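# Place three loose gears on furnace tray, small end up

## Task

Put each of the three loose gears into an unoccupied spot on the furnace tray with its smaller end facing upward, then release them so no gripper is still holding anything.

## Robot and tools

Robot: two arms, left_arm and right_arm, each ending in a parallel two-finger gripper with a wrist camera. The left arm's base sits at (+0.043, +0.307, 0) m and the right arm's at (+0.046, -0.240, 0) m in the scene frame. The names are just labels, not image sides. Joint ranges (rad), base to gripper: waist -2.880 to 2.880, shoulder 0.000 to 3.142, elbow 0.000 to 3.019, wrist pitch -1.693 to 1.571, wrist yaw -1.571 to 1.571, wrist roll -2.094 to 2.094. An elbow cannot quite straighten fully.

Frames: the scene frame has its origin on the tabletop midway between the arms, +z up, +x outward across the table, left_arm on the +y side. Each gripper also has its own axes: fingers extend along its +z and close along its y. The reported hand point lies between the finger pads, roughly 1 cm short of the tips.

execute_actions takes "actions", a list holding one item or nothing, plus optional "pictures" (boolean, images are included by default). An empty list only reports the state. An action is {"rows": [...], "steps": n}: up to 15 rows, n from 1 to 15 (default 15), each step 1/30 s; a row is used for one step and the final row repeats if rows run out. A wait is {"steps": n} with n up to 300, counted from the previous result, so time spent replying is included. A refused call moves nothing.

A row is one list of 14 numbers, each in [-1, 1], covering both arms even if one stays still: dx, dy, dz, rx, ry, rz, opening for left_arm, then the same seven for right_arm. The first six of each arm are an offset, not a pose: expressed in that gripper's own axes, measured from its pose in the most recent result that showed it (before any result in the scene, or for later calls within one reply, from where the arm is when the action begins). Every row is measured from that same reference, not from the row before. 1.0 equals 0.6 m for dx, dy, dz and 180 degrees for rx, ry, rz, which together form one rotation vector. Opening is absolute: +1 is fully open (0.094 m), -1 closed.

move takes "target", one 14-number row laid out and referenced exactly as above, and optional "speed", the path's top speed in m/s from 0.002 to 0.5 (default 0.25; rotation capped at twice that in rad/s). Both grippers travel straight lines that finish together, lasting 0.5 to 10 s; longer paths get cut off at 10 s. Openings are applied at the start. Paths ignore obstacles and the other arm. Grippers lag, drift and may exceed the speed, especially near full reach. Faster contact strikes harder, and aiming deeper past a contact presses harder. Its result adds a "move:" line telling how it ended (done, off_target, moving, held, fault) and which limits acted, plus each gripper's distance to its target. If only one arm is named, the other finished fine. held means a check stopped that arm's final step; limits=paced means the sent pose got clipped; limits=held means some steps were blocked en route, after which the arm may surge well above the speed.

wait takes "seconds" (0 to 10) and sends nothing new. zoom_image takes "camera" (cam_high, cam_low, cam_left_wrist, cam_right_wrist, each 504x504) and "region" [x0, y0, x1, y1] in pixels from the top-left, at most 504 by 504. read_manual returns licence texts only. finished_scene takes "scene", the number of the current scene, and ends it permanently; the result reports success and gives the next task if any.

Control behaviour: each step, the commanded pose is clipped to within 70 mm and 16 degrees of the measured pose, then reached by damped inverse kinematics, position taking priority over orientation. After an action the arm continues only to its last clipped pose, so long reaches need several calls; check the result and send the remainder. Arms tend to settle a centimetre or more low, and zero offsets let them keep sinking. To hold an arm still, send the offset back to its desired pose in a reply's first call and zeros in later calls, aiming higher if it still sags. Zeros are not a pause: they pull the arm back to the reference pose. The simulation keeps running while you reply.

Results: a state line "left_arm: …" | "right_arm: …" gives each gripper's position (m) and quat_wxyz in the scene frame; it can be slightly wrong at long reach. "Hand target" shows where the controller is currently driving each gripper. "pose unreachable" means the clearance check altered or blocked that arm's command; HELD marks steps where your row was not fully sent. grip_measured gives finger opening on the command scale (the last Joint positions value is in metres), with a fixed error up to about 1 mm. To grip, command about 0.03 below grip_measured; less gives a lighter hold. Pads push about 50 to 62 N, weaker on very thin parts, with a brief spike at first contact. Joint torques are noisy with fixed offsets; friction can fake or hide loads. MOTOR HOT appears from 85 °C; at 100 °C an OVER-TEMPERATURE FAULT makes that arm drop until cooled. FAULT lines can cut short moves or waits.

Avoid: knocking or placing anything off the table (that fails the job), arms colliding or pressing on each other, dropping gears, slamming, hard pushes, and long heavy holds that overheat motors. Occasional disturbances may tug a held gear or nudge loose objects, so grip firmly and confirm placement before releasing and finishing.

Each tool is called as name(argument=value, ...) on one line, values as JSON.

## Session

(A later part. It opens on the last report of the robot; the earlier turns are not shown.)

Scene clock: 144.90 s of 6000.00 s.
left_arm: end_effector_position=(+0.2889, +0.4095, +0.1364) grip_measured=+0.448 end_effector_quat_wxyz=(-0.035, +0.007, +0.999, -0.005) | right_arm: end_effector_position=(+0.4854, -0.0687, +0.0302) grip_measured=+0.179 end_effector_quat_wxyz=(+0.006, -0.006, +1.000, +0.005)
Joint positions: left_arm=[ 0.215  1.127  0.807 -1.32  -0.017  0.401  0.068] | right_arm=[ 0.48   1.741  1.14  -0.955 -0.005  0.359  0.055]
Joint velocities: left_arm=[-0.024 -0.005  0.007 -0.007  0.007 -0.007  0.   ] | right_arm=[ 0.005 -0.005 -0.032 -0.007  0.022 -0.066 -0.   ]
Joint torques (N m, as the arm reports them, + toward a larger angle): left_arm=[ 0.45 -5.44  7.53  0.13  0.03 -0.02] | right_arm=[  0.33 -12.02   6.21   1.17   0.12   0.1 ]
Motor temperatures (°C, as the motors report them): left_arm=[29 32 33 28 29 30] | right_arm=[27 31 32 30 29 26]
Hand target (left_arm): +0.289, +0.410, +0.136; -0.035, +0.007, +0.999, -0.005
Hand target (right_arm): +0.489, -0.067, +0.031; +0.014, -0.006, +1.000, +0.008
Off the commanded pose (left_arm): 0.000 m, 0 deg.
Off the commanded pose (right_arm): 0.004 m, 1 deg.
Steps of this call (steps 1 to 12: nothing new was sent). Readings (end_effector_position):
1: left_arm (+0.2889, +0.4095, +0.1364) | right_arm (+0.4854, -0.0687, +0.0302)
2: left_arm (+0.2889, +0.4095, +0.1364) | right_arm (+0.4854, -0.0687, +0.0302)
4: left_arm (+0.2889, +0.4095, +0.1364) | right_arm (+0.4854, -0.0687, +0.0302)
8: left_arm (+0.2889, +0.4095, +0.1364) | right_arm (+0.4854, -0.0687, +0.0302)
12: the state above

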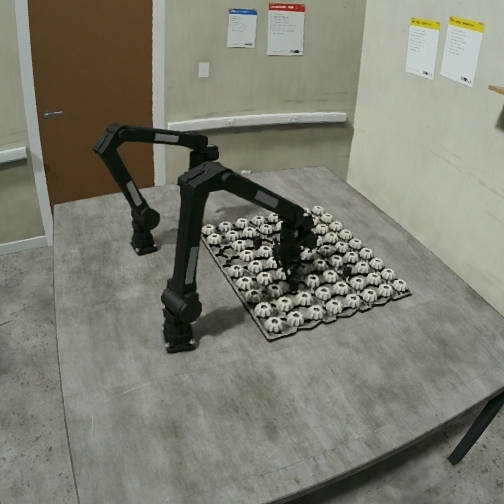

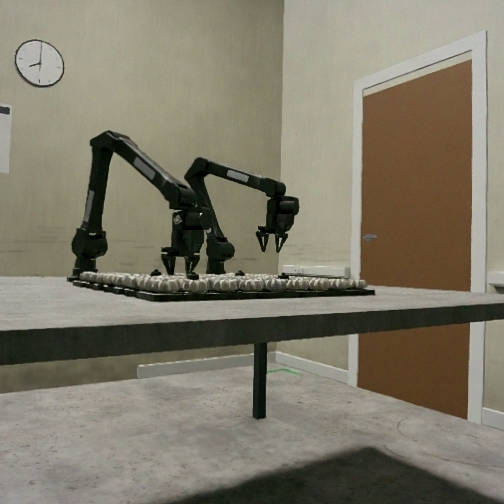

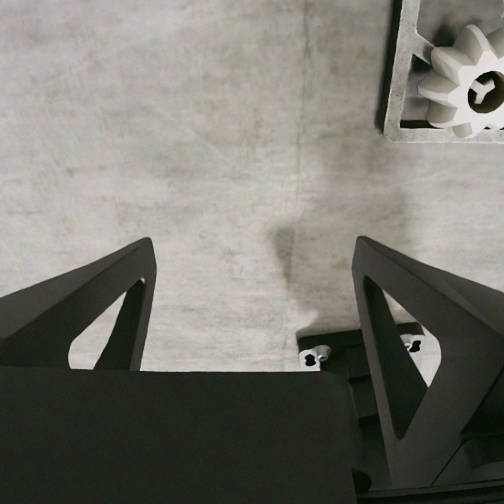

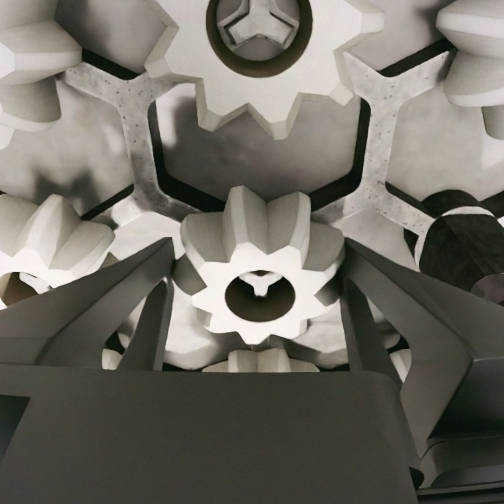

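execute_actions(actions=[])

Scene clock: 148.20 s of 6000.00 s.
left_arm: end_effector_position=(+0.2889, +0.4095, +0.1364) grip_measured=+0.448 end_effector_quat_wxyz=(-0.035, +0.007, +0.999, -0.005) | right_arm: end_effector_position=(+0.4854, -0.0687, +0.0302) grip_measured=+0.179 end_effector_quat_wxyz=(+0.006, -0.006, +1.000, +0.005)
Joint positions: left_arm=[ 0.215  1.127  0.807 -1.32  -0.017  0.401  0.068] | right_arm=[ 0.48   1.741  1.14  -0.955 -0.005  0.359  0.055]
Joint velocities: left_arm=[-0.005  0.005  0.002 -0.012  0.007 -0.051 -0.001] | right_arm=[-0.005 -0.005 -0.002  0.002  0.037 -0.007  0.   ]
Joint torques (N m, as the arm reports them, + toward a larger angle): left_arm=[ 0.41 -5.43  7.54  0.13  0.03 -0.02] | right_arm=[  0.54 -12.29   6.29   1.07   0.16   0.1 ]
Motor temperatures (°C, as the motors report them): left_arm=[29 32 33 28 29 30] | right_arm=[27 31 32 30 29 26]
Hand target (left_arm): +0.289, +0.410, +0.136; -0.035, +0.007, +0.999, -0.005
Hand target (right_arm): +0.489, -0.067, +0.031; +0.014, -0.006, +1.000, +0.008
Off the commanded pose (left_arm): 0.000 m, 0 deg.
Off the commanded pose (right_arm): 0.004 m, 1 deg.
Steps of this call (steps 1 to 90: nothing new was sent; then 0.30 s passed at rest). Readings (end_effector_position):
1: left_arm (+0.2889, +0.4095, +0.1364) | right_arm (+0.4854, -0.0687, +0.0302)
2: left_arm (+0.2889, +0.4095, +0.1364) | right_arm (+0.4854, -0.0687, +0.0302)
4: left_arm (+0.2889, +0.4095, +0.1364) | right_arm (+0.4854, -0.0687, +0.0302)
8: left_arm (+0.2889, +0.4095, +0.1364) | right_arm (+0.4854, -0.0687, +0.0302)
90: the state above

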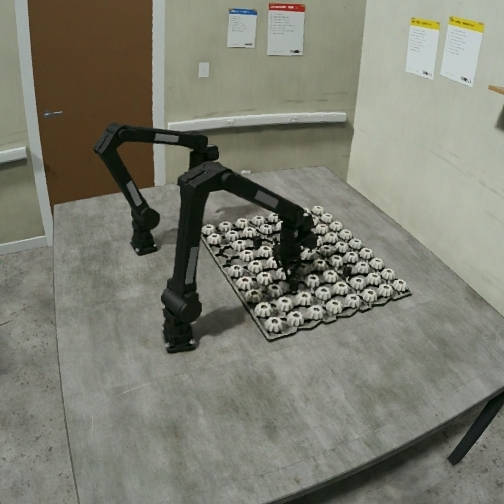

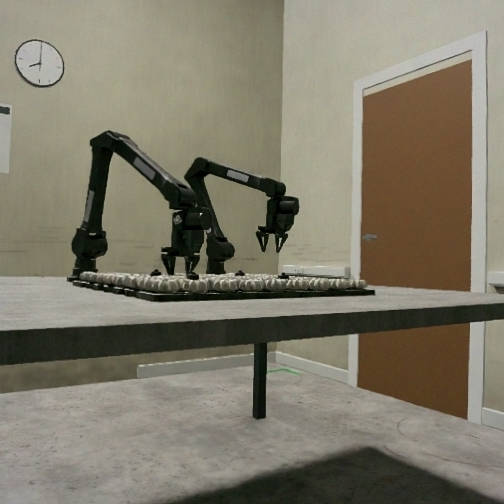

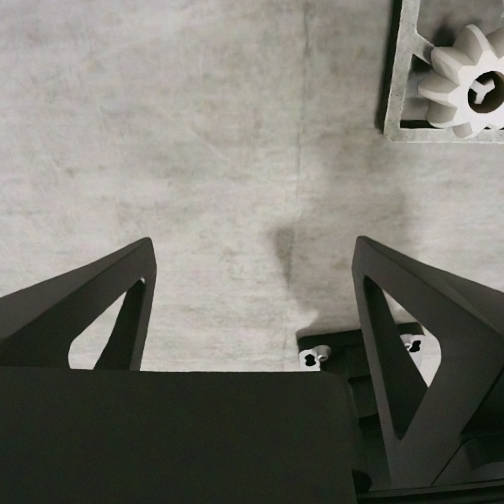

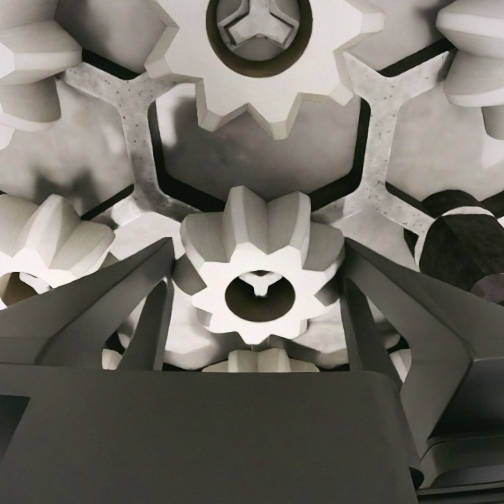

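move(target=[0,0,0,0,0,0,0.45, 0,0,0,0,0,0,0.4])

move(target=[0,0,0,0,0,0,0.45, 0,0,-0.17,0,0,0,0.4], speed=0.1)

Scene clock: 151.17 s of 6000.00 s.
left_arm: end_effector_position=(+0.2889, +0.4095, +0.1364) grip_measured=+0.448 end_effector_quat_wxyz=(-0.035, +0.007, +0.999, -0.005) | right_arm: end_effector_position=(+0.4854, -0.0687, +0.0302) grip_measured=+0.398 end_effector_quat_wxyz=(+0.006, -0.006, +1.000, +0.005)
Joint positions: left_arm=[ 0.215  1.127  0.807 -1.32  -0.017  0.401  0.068] | right_arm=[ 0.48   1.741  1.14  -0.955 -0.005  0.359  0.066]
Joint velocities: left_arm=[-0.024 -0.005  0.017  0.002 -0.037 -0.037  0.   ] | right_arm=[-0.005  0.015  0.007 -0.007 -0.007  0.081  0.   ]
Joint torques (N m, as the arm reports them, + toward a larger angle): left_arm=[ 0.42 -5.43  7.53  0.13  0.03 -0.02] | right_arm=[  0.75 -11.5    6.07   0.64   0.12   0.1 ]
Motor temperatures (°C, as the motors report them): left_arm=[29 32 33 28 29 30] | right_arm=[27 31 32 30 29 26]
Hand target (left_arm): +0.289, +0.410, +0.136; -0.035, +0.007, +0.999, -0.005
Hand target (right_arm): +0.485, -0.069, +0.030; +0.006, -0.006, +1.000, +0.005
Off the commanded pose (left_arm): 0.000 m, 0 deg.
Off the commanded pose (right_arm): 0.000 m, 0 deg.
move: done

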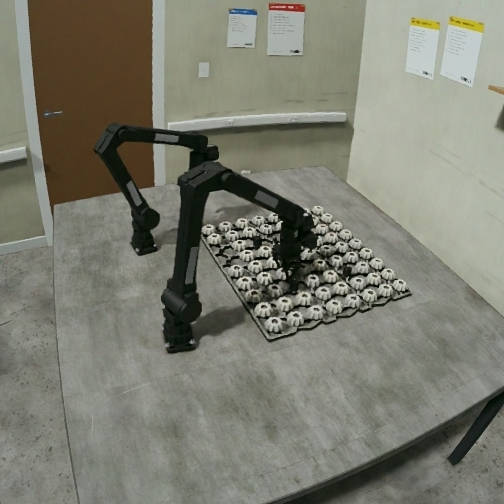

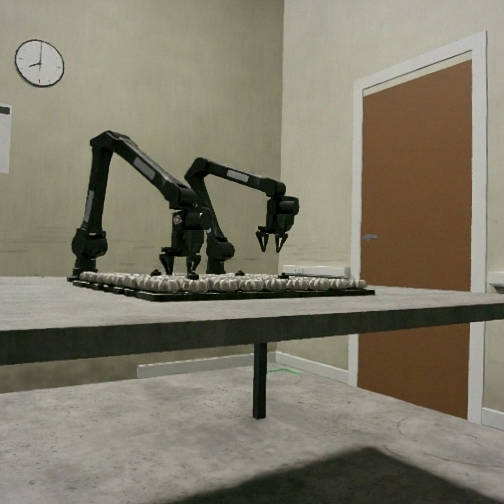

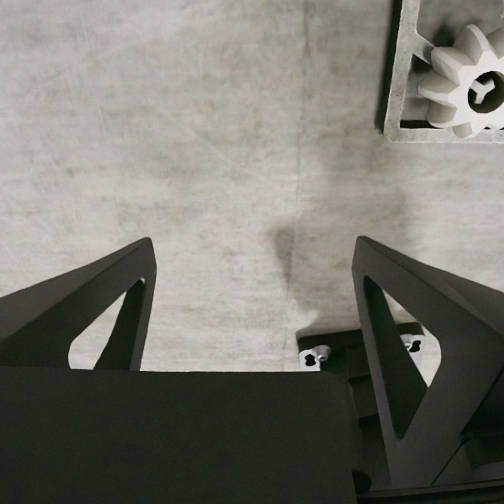

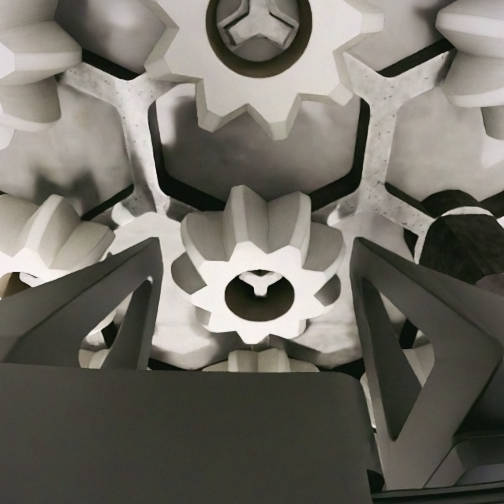

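Scene clock: 152.57 s of 6000.00 s.
left_arm: end_effector_position=(+0.2889, +0.4095, +0.1364) grip_measured=+0.448 end_effector_quat_wxyz=(-0.035, +0.007, +0.999, -0.005) | right_arm: end_effector_position=(+0.4651, -0.0764, +0.1053) grip_measured=+0.399 end_effector_quat_wxyz=(-0.023, -0.006, +1.000, -0.006)
Joint positions: left_arm=[ 0.215  1.127  0.807 -1.32  -0.017  0.401  0.068] | right_arm=[ 0.48   1.628  1.214 -1.202 -0.006  0.359  0.066]
Joint velocities: left_arm=[-0.015 -0.015  0.007  0.002  0.022 -0.022 -0.001] | right_arm=[-0.005 -0.015 -0.022  0.017 -0.051 -0.022 -0.001]
Joint torques (N m, as the arm reports them, + toward a larger angle): left_arm=[ 0.45 -5.43  7.53  0.13  0.03 -0.02] | right_arm=[  1.45 -12.37  10.5    0.08   0.2    0.07]
Motor temperatures (°C, as the motors report them): left_arm=[29 32 33 28 29 30] | right_arm=[27 31 32 30 29 26]
Hand target (left_arm): +0.289, +0.410, +0.136; -0.035, +0.007, +0.999, -0.005
Hand target (right_arm): +0.484, -0.068, +0.132; +0.006, -0.006, +1.000, +0.005
Off the commanded pose (left_arm): 0.000 m, 0 deg.
Off the commanded pose (right_arm): 0.034 m, 3 deg.
move: off_target (right_arm)

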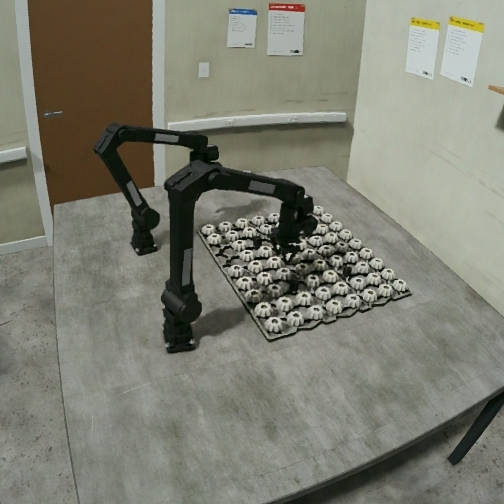

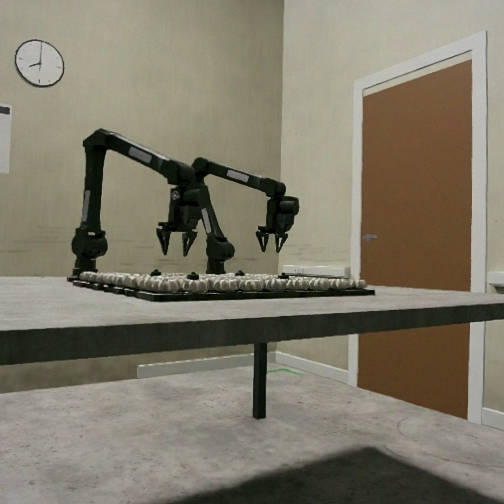

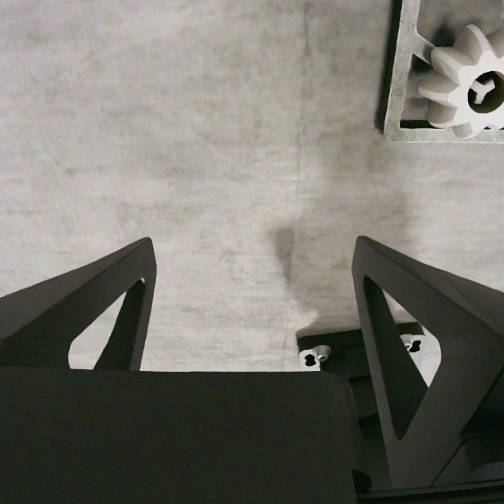

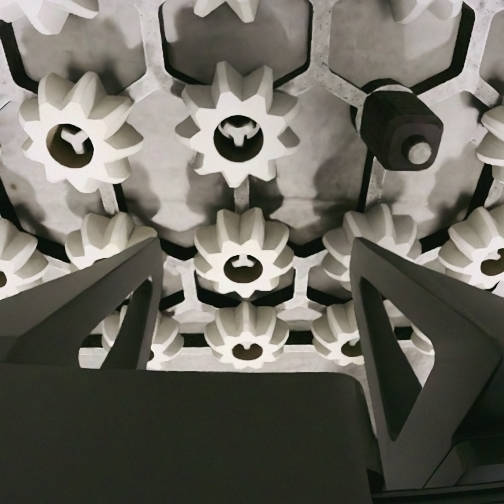

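The wrist views show all three gears still seated on their pins, so I'm ending the scene.

finished_scene(scene=2)

The scene is finished: the task was done.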